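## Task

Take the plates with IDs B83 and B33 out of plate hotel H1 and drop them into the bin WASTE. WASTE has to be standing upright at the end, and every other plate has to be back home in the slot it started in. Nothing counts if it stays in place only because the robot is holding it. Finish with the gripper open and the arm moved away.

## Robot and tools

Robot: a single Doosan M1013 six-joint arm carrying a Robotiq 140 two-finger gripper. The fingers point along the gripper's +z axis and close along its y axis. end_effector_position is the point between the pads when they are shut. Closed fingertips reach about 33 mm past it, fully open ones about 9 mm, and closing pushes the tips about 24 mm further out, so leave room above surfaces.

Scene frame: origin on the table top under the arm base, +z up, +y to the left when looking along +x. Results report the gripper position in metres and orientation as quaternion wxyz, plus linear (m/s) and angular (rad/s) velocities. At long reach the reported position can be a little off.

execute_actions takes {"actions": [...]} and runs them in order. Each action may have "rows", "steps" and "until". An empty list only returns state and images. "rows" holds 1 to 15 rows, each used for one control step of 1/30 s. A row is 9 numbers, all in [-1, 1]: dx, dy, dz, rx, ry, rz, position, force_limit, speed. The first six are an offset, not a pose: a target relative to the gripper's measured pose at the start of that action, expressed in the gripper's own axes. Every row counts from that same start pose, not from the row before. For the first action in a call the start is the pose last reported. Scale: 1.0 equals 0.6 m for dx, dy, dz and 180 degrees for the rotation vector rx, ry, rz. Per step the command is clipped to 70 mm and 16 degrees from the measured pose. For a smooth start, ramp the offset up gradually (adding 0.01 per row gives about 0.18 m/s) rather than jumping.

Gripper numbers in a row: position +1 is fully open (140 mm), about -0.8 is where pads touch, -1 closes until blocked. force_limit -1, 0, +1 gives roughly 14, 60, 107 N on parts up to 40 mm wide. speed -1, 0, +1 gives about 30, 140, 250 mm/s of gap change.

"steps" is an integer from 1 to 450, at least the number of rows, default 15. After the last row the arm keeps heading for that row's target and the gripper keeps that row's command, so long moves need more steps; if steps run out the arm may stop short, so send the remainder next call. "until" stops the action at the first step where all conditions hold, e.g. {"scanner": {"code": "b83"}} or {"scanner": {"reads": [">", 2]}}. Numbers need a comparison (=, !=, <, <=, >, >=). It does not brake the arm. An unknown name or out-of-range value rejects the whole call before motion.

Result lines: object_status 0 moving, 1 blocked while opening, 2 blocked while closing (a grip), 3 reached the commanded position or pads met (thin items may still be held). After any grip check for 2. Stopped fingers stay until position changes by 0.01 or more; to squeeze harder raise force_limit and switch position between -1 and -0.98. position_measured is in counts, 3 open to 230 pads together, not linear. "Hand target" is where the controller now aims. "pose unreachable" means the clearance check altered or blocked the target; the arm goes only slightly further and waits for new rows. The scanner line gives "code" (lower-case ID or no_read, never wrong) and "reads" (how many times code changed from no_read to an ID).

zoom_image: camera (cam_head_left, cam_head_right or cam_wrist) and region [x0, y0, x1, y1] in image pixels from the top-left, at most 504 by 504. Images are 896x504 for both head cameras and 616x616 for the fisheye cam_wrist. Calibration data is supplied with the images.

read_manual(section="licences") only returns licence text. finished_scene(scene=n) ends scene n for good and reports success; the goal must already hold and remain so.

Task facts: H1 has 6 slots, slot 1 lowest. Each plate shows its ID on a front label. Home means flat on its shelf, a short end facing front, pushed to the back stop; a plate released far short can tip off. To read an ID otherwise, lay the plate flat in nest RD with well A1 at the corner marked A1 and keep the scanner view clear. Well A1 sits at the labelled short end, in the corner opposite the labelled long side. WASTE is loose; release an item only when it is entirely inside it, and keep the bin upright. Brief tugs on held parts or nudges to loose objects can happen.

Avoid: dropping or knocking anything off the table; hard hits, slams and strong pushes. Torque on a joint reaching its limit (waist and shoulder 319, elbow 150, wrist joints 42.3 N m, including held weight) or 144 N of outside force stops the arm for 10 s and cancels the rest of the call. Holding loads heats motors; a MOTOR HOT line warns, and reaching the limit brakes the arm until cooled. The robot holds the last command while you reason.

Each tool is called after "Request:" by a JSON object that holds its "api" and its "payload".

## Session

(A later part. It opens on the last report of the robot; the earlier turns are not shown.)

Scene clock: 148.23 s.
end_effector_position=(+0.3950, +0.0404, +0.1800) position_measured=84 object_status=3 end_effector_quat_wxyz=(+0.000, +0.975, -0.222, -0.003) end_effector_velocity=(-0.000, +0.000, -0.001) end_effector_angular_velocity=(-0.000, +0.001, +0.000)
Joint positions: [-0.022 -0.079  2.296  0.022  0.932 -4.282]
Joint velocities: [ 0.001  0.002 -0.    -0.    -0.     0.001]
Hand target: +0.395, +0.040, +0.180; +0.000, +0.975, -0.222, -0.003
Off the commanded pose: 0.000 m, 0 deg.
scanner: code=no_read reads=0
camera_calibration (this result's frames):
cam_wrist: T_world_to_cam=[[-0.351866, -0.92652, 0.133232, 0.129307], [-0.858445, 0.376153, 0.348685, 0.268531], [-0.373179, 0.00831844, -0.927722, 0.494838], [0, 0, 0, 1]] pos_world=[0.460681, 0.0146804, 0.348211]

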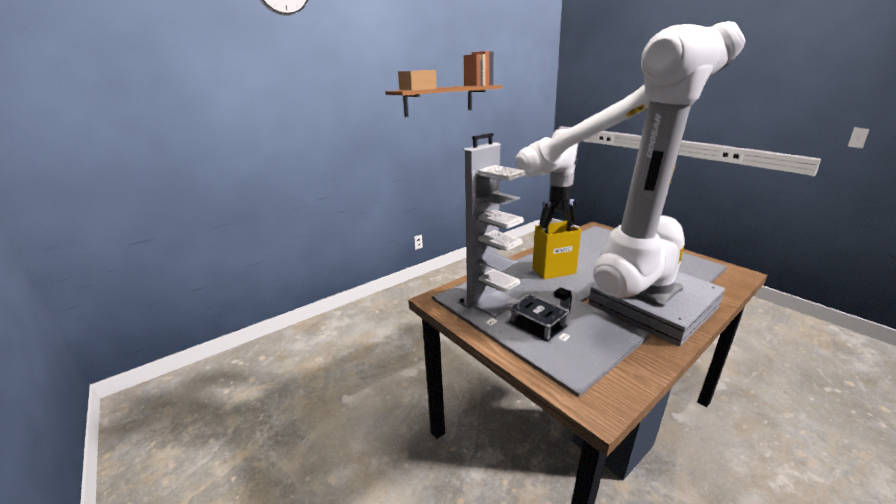

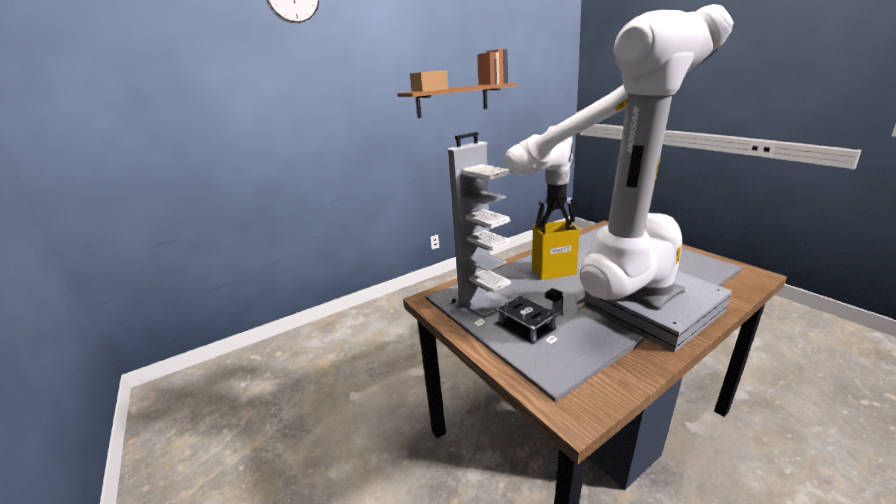

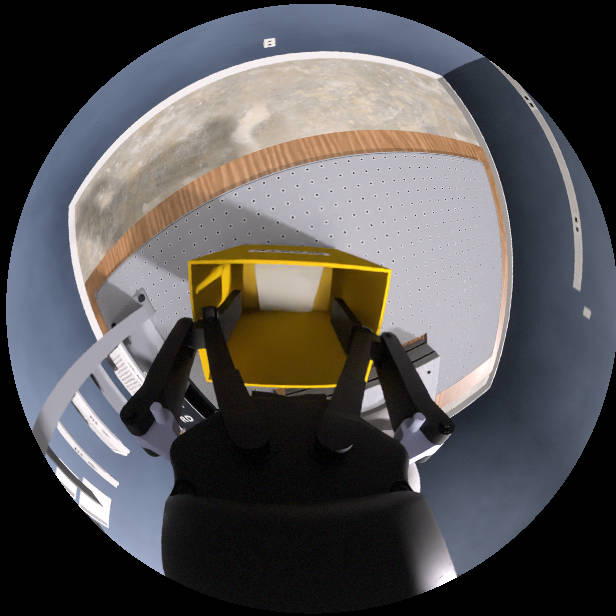

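Request:
{"api": "execute_actions", "payload": {"actions": [{"rows":[[0,0,-0.04,0,0,0,0.36,0,0],[0,0,-0.08,0,0,0,0.36,0,0],[0,0,-0.33,0,0,0,0.36,0,0]],"steps":22},{"rows":[[0,0,0,0,0,-0.142,0.6,0,0]],"steps":15},{"rows":[[-0.325,-0.413,0.02,0,0.25,0,0.6,0,0]],"steps":50},{"rows":[[-0.15,-0.2,0.268,0,0.167,0,0.6,0,0]],"steps":40}]}}

Request:
{"api": "zoom_image", "payload": {"camera": "cam_head_left", "region": [460, 220, 620, 350]}}

Scene clock: 157.77 s.
end_effector_position=(+0.2516, +0.4080, +0.1901) position_measured=53 object_status=3 end_effector_quat_wxyz=(-0.000, +0.794, -0.001, +0.608) end_effector_velocity=(+0.000, -0.001, -0.000) end_effector_angular_velocity=(-0.000, +0.000, -0.002)
Joint positions: [ 1.637  0.365  2.434 -1.404  1.349 -1.902]
Joint velocities: [-0.001 -0.    -0.     0.001  0.    -0.   ]
Hand target: +0.252, +0.408, +0.190; -0.000, +0.794, -0.001, +0.608
Off the commanded pose: 0.001 m, 0 deg.
scanner: code=no_read reads=0
camera_calibration (this result's frames):
cam_wrist: T_world_to_cam=[[-0.107035, -0.987783, 0.113266, 0.385367], [-0.57611, -0.0312301, -0.816775, 0.320394], [0.810334, -0.152677, -0.565729, 0.14669], [0, 0, 0, 1]] pos_world=[0.106962, 0.413061, 0.301028]

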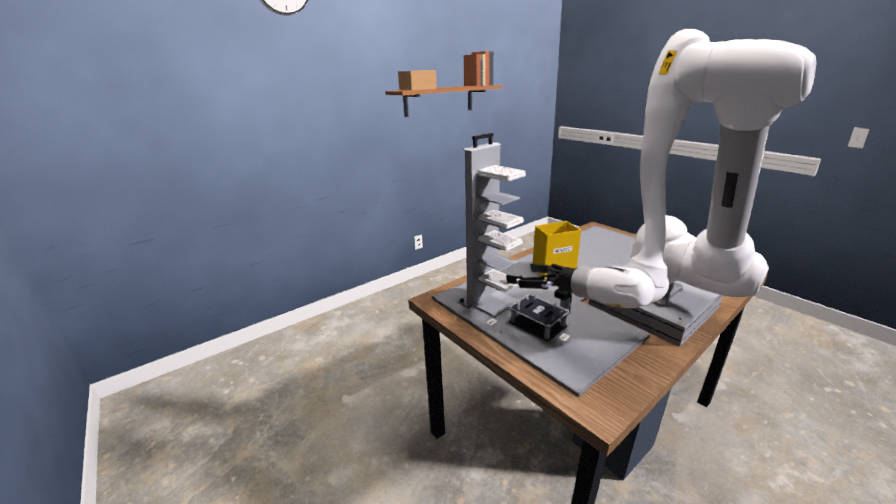

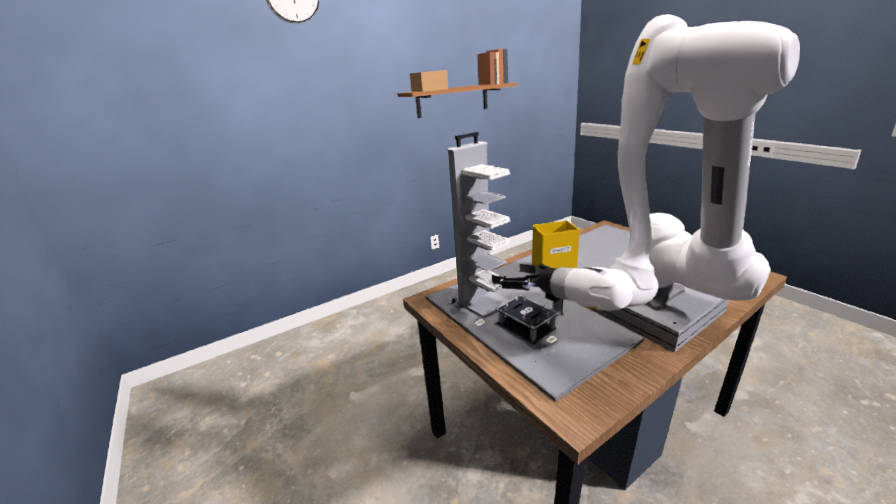

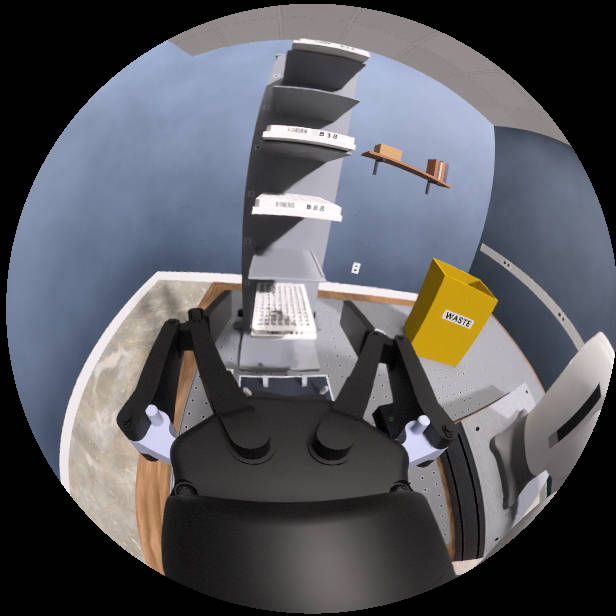

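Region (460, 220, 620, 350) of cam_head_left's 896x504 image, scaled by 3.150, with more detail than that image has; it fills the top 410 rows of this view, and the rest is white.

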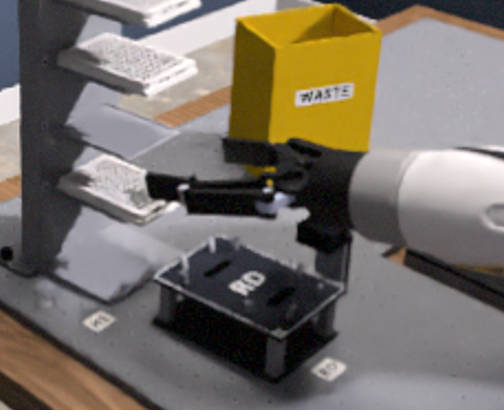

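Request:
{"api": "execute_actions", "payload": {"actions": [{"rows":[[-0.02,0,0.03,0,0.02,0,0.6,0,0],[-0.04,0,0.05,0,0.03,0,0.6,0,0],[-0.0775,0,0.078,0,0.055,0,0.6,0,0]],"steps":22},{"rows":[[0.003,0,0.035,0,0,0,0.6,0,0],[0.006,0,0.072,0,0,0,0.6,0,0]],"steps":15}]}}

Request:
{"api": "zoom_image", "payload": {"camera": "cam_head_left", "region": [460, 240, 600, 340]}}

Scene clock: 165.70 s.
end_effector_position=(+0.3278, +0.4082, +0.1328) position_measured=53 object_status=3 end_effector_quat_wxyz=(-0.000, +0.738, -0.001, +0.675) end_effector_velocity=(+0.000, +0.000, -0.000) end_effector_angular_velocity=(-0.002, +0.000, +0.000)
Joint positions: [ 1.475  0.642  2.438 -1.643  1.474 -1.613]
Joint velocities: [-0.001  0.001 -0.001 -0.001 -0.    -0.002]
Hand target: +0.328, +0.408, +0.133; -0.000, +0.738, -0.001, +0.675
Off the commanded pose: 0.000 m, 0 deg.
scanner: code=no_read reads=0
camera_calibration (this result's frames):
cam_wrist: T_world_to_cam=[[-0.124515, -0.987835, 0.0931606, 0.408619], [-0.426994, -0.0314049, -0.903709, 0.280206], [0.895641, -0.152304, -0.417889, 0.00478646], [0, 0, 0, 1]] pos_world=[0.166239, 0.413177, 0.217158]

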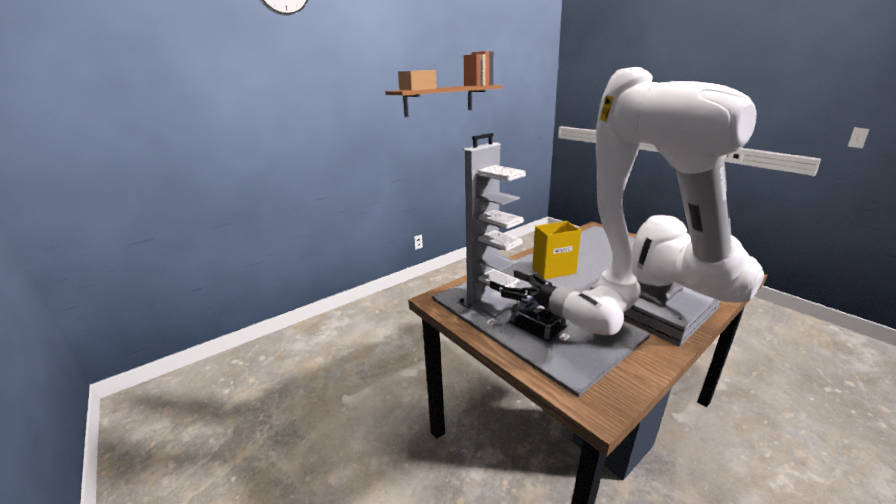

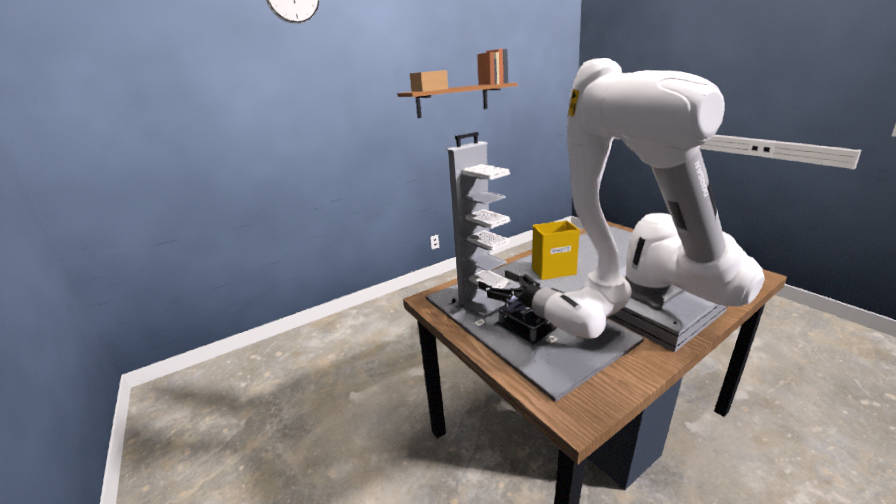

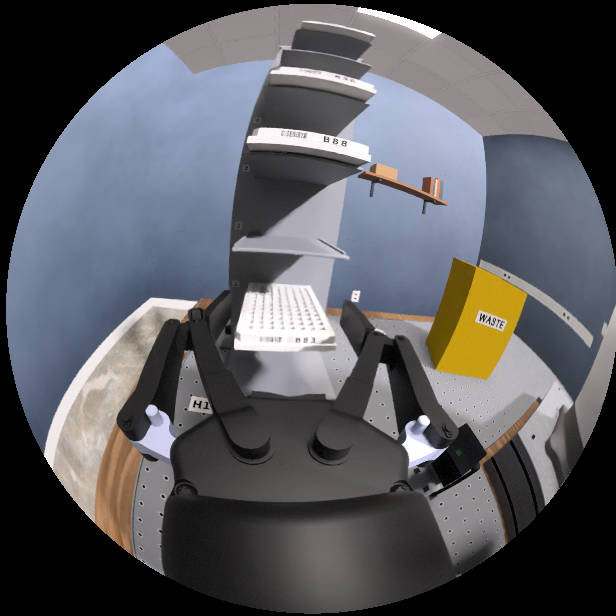

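Region (460, 240, 600, 340) of cam_head_left's 896x504 image, scaled by 3.600, with more detail than that image has; it fills the top 360 rows of this view, and the rest is white.

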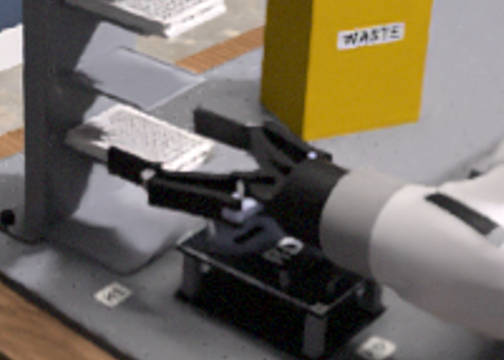

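Request:
{"api": "execute_actions", "payload": {"actions": [{"rows":[[0,0.002,0,0,0,0,-1,0.2,-0.4]],"steps":25},{"rows":[[0.004,0,0,0,0,0,-1,0.2,-0.4],[0.008,0,0,0,0,0,-1,0.2,-0.4],[0.014,0,-0.005,0,0,0,-1,0.2,-0.4],[0.018,0,-0.015,0,0,0,-1,0.2,-0.4],[0.02,0,-0.03,0,0,0,-1,0.2,-0.4],[0.022,0,-0.05,0,0,0,-1,0.2,-0.4]],"steps":15}]}}

Scene clock: 169.73 s.
end_effector_position=(+0.2992, +0.4070, +0.1486) position_measured=106 object_status=2 end_effector_quat_wxyz=(-0.000, +0.738, -0.001, +0.675) end_effector_velocity=(-0.001, +0.001, +0.000) end_effector_angular_velocity=(+0.003, +0.000, +0.001)
Joint positions: [ 1.546  0.602  2.443 -1.57   1.478 -1.649]
Joint velocities: [ 0.002 -0.001 -0.002  0.    -0.     0.001]
Hand target: +0.299, +0.407, +0.149; -0.000, +0.738, -0.001, +0.675
Off the commanded pose: 0.000 m, 0 deg.
scanner: code=no_read reads=0
camera_calibration (this result's frames):
cam_wrist: T_world_to_cam=[[-0.124529, -0.987833, 0.0931578, 0.402384], [-0.427017, -0.0313926, -0.903699, 0.28226], [0.895628, -0.152316, -0.417912, 0.0368993], [0, 0, 0, 1]] pos_world=[0.13759, 0.41197, 0.233014]

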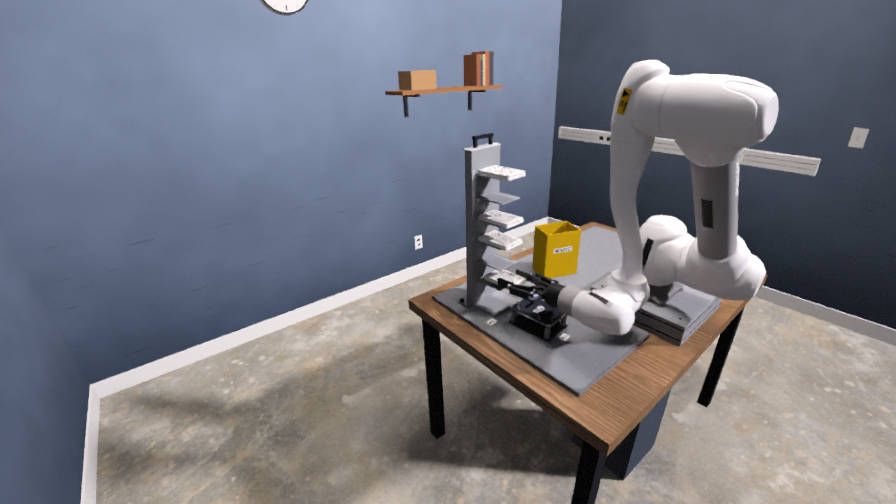

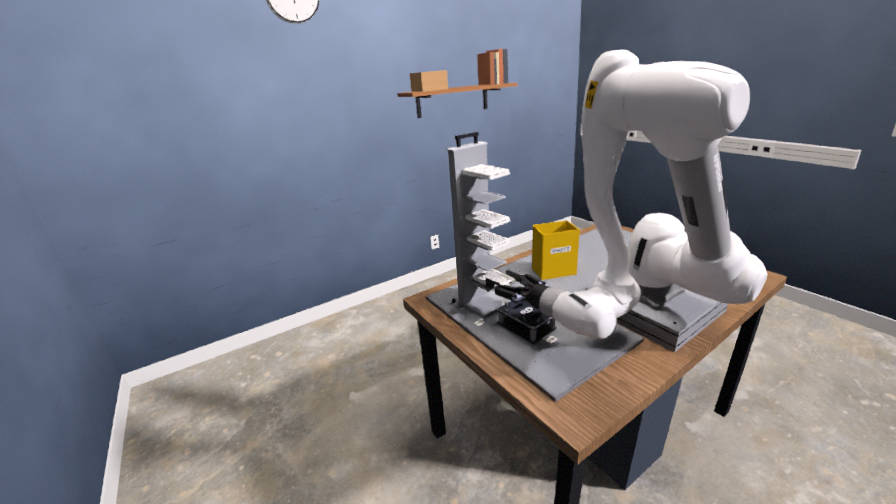

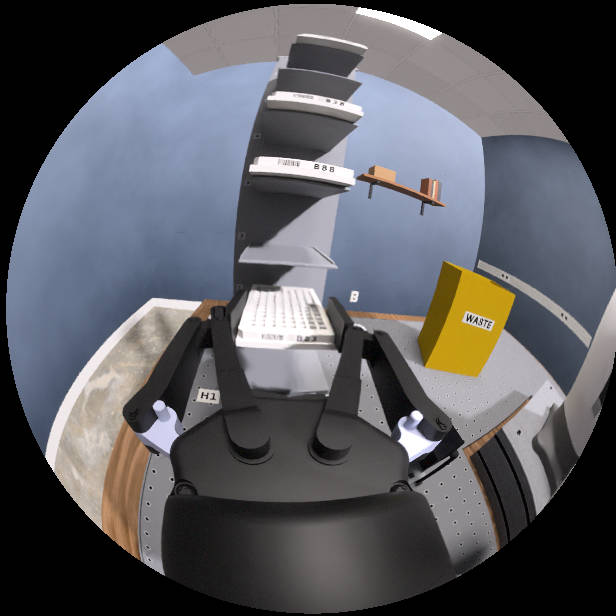

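Request:
{"api": "execute_actions", "payload": {"actions": [{"rows":[[0,0,-0.02,0,0,0,-1,0.2,-0.4],[0,0,-0.04,0,0,0,-1,0.2,-0.4],[0,0,-0.07,0,0,0,-1,0.2,-0.4],[0,0,-0.1,0,0,0,-1,0.2,-0.4],[0,0,-0.2,0,0,0,-1,0.2,-0.4]],"steps":25},{"rows":[[0.02,0,0,0,0,0,-1,0.2,-0.4],[0.05,0,0,0,0,0,-1,0.2,-0.4],[0.08,0,0,0,-0.01,0,-1,0.2,-0.4],[0.11,0,0,0,-0.02,0,-1,0.2,-0.4],[0.14,0.01,0,0,-0.04,0,-1,0.2,-0.4],[0.17,0.03,0,0,-0.06,0,-1,0.2,-0.4],[0.347,0.2,-0.03,0,-0.222,0,-1,0.2,-0.4]],"steps":42},{"rows":[[0.02,0.03,0.01,0,-0.03,0,-1,0.2,-0.4],[0.05,0.07,0.02,0,-0.06,0,-1,0.2,-0.4],[0.2675,0.413,0.239,0,-0.25,0,-1,0.2,-0.4]],"steps":50},{"rows":[[0,0,0.02,0,0,0.04,-1,0.2,-0.4],[0,0,0.1,0,0,0.142,-1,0.2,-0.4]],"steps":20}]}}

Request:
{"api": "zoom_image", "payload": {"camera": "cam_head_left", "region": [490, 130, 630, 290]}}

Scene clock: 180.67 s.
end_effector_position=(+0.3943, +0.0392, +0.3189) position_measured=106 object_status=2 end_effector_quat_wxyz=(+0.000, +0.975, -0.222, -0.002) end_effector_velocity=(+0.000, -0.000, -0.000) end_effector_angular_velocity=(-0.000, +0.002, +0.003)
Joint positions: [-0.031 -0.212  2.122  0.018  1.239 -4.284]
Joint velocities: [ 0.     0.001 -0.    -0.001  0.001 -0.002]
Hand target: +0.394, +0.039, +0.319; +0.000, +0.975, -0.222, -0.002
Off the commanded pose: 0.000 m, 0 deg.
scanner: code=no_read reads=0
camera_calibration (this result's frames):
cam_wrist: T_world_to_cam=[[-0.351734, -0.926556, 0.133334, 0.109395], [-0.858586, 0.376071, 0.348427, 0.22005], [-0.37298, 0.00807496, -0.927804, 0.62335], [0, 0, 0, 1]] pos_world=[0.459907, 0.0135726, 0.487089]

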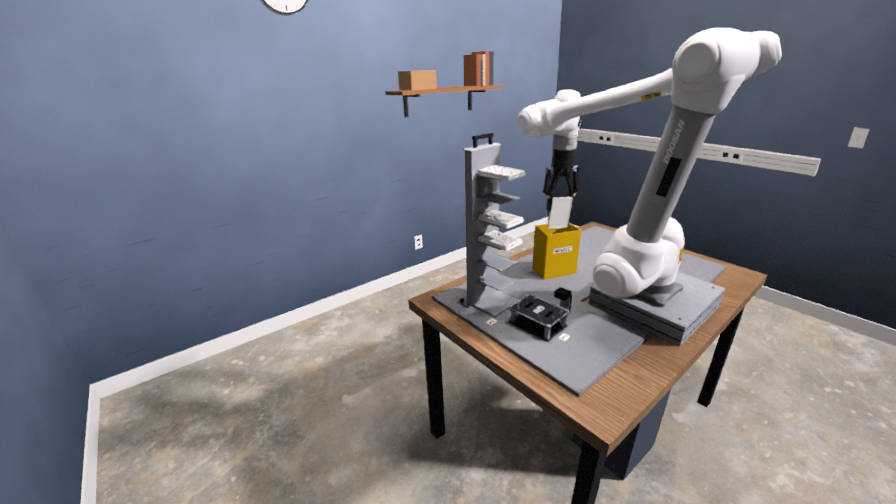

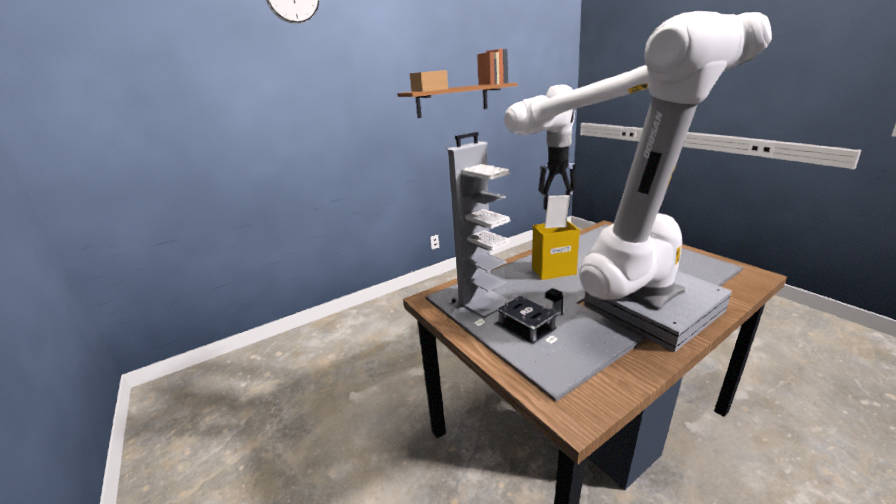

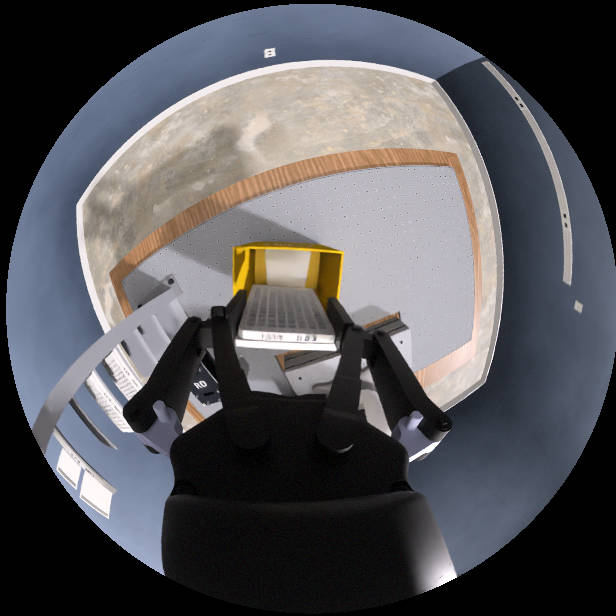

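Region (490, 130, 630, 290) of cam_head_left's 896x504 image, scaled by 3.150, with more detail than that image has; it fills the left 441 columns of this view, and the rest is white.

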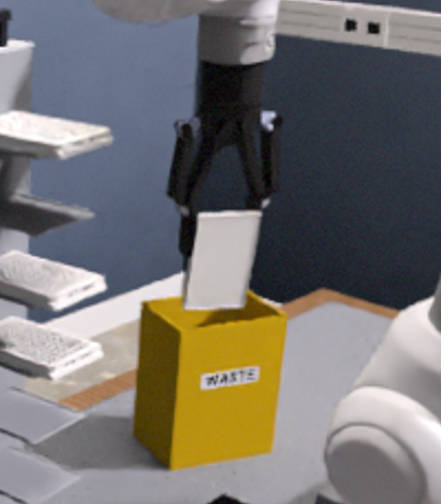

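Request:
{"api": "execute_actions", "payload": {"actions": [{"rows":[[0,0,0.02,0,0,0,-1,0.2,-0.4],[0,0,0.04,0,0,0,-1,0.2,-0.4],[0,0,0.06,0,0,0,-1,0.2,-0.4],[-0.005,0,0.08,0,0,0,-1,0.2,-0.4],[-0.01,0,0.1,0,0,0,-1,0.2,-0.4],[-0.015,0,0.12,0,0,0,-1,0.2,-0.4],[-0.02,0,0.14,0,0,0,-1,0.2,-0.4],[-0.02,0,0.16,0,0,0,-1,0.2,-0.4],[-0.02,0,0.18,0,0,0,-1,0.2,-0.4],[-0.02,0,0.2,0,0,0,-1,0.2,-0.4],[-0.02,0,0.238,0,0,0,-1,0.2,-0.4]],"steps":28},{"rows":[[0,0,0,0,0,0,0.3,-1,-0.6]],"steps":18}]}}

Scene clock: 186.10 s.
end_effector_position=(+0.3830, +0.0445, +0.1762) position_measured=91 object_status=3 end_effector_quat_wxyz=(+0.000, +0.975, -0.222, -0.002) end_effector_velocity=(-0.000, -0.000, +0.000) end_effector_angular_velocity=(-0.000, -0.001, +0.001)
Joint positions: [-0.012 -0.094  2.318  0.022  0.925 -4.272]
Joint velocities: [-0.    -0.001  0.    -0.    -0.    -0.001]
Hand target: +0.383, +0.044, +0.176; +0.000, +0.975, -0.222, -0.002
Off the commanded pose: 0.000 m, 0 deg.
scanner: code=no_read reads=0
camera_calibration (this result's frames):
cam_wrist: T_world_to_cam=[[-0.351728, -0.92657, 0.133251, 0.129348], [-0.858601, 0.376035, 0.348428, 0.258133], [-0.37295, 0.00814206, -0.927816, 0.486677], [0, 0, 0, 1]] pos_world=[0.448635, 0.0188209, 0.34437]

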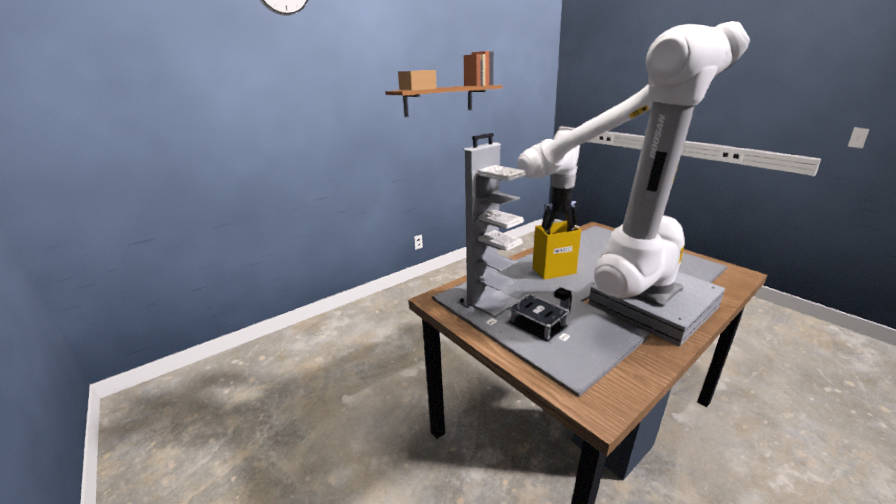

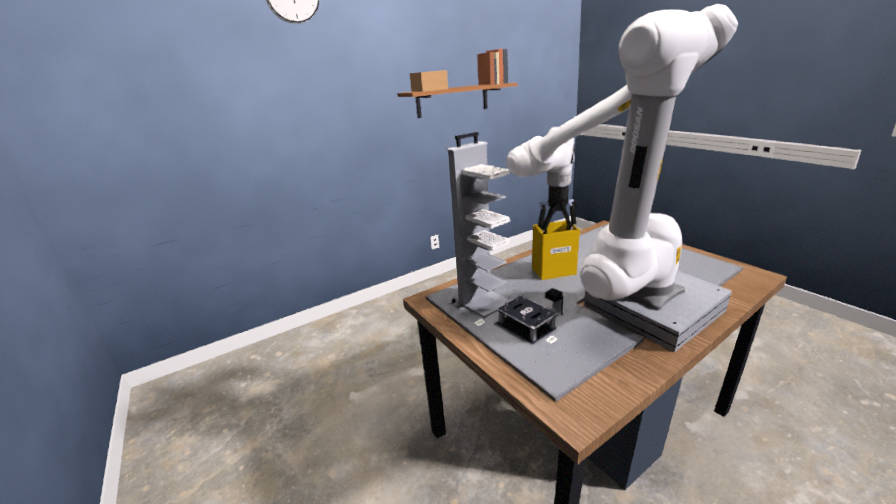

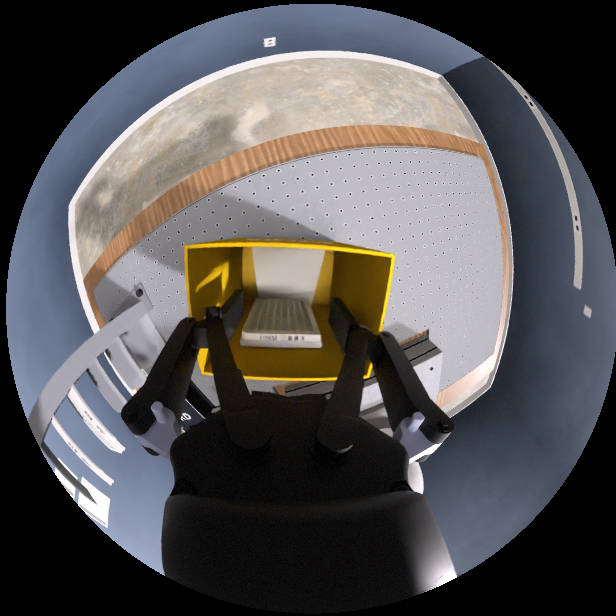

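Request:
{"api": "execute_actions", "payload": {"actions": [{"rows":[[0,0,-0.03,0,0,0,0.3,0,0],[0,0,-0.06,0,0,0,0.3,0,0],[0,0,-0.25,0,0,0,0.3,0,0]],"steps":22}]}}

Request:
{"api": "zoom_image", "payload": {"camera": "cam_head_left", "region": [450, 130, 630, 310]}}

Scene clock: 188.93 s.
end_effector_position=(+0.3835, +0.0443, +0.3261) position_measured=91 object_status=3 end_effector_quat_wxyz=(+0.000, +0.975, -0.222, -0.002) end_effector_velocity=(+0.000, -0.001, +0.000) end_effector_angular_velocity=(-0.001, -0.001, -0.001)
Joint positions: [-0.018 -0.235  2.125  0.018  1.258 -4.271]
Joint velocities: [-0.001 -0.001 -0.    -0.001  0.     0.   ]
Hand target: +0.383, +0.044, +0.326; +0.000, +0.975, -0.222, -0.002
Off the commanded pose: 0.000 m, 0 deg.
scanner: code=no_read reads=0
camera_calibration (this result's frames):
cam_wrist: T_world_to_cam=[[-0.351729, -0.926545, 0.133421, 0.109362], [-0.858592, 0.3761, 0.348381, 0.206342], [-0.37297, 0.00798164, -0.927809, 0.625984], [0, 0, 0, 1]] pos_world=[0.449102, 0.0187277, 0.494317]

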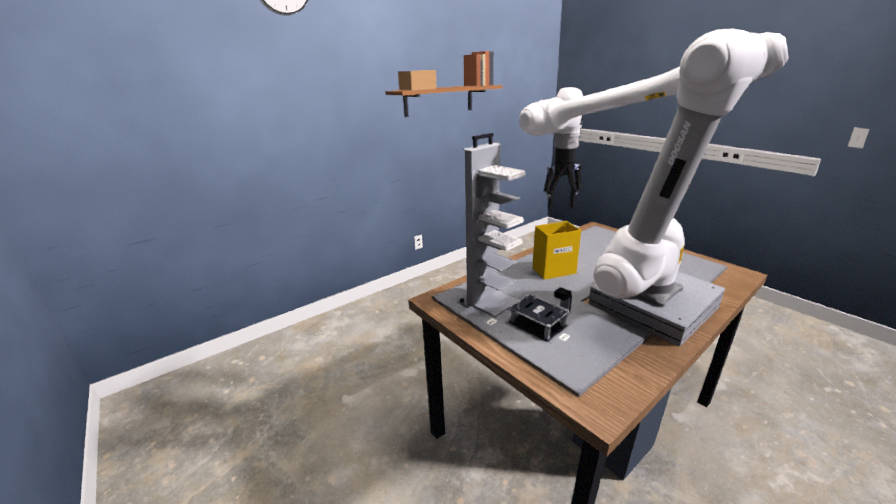

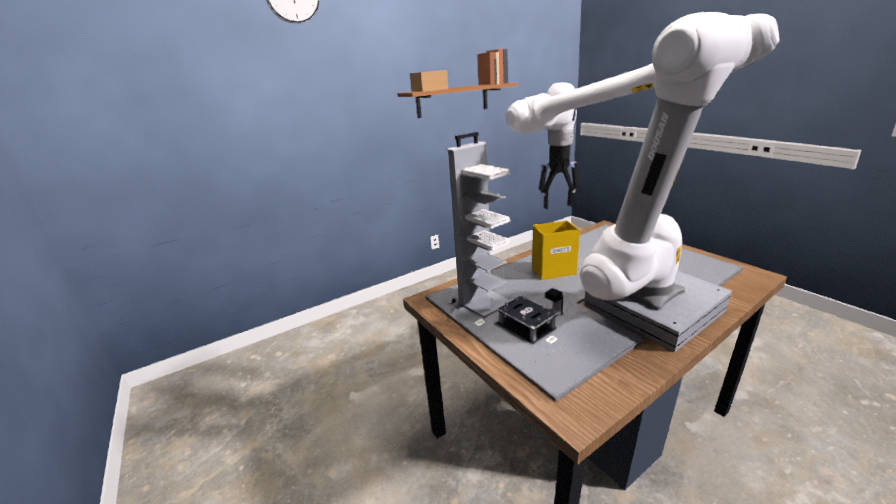

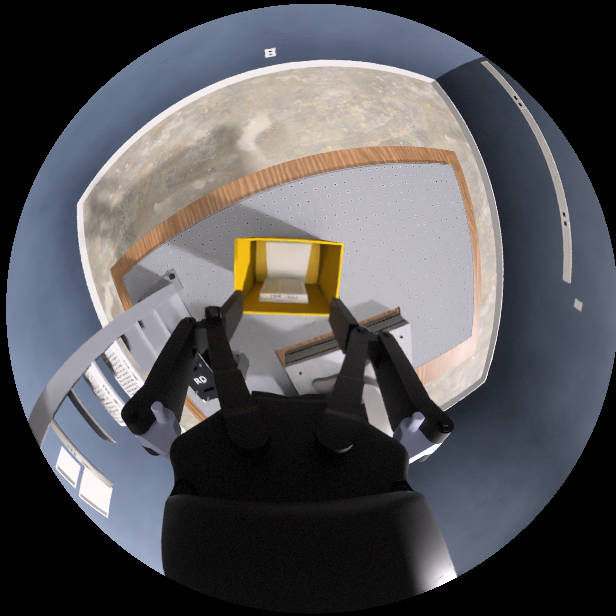

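Region (450, 130, 630, 310) of cam_head_left's 896x504 image, scaled by 2.800, with more detail than that image has.

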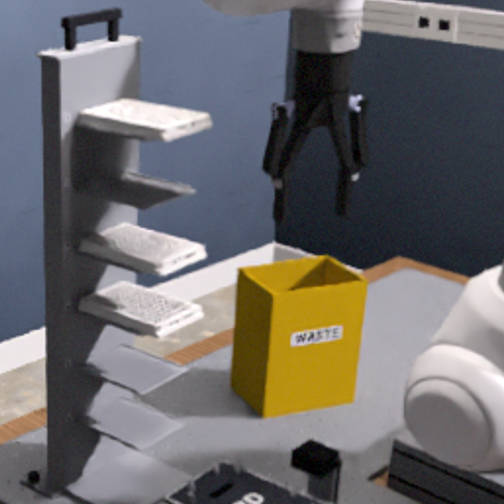

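Request:
{"api": "finished_scene", "payload": {"scene": 1}}

The scene is finished: the task was done.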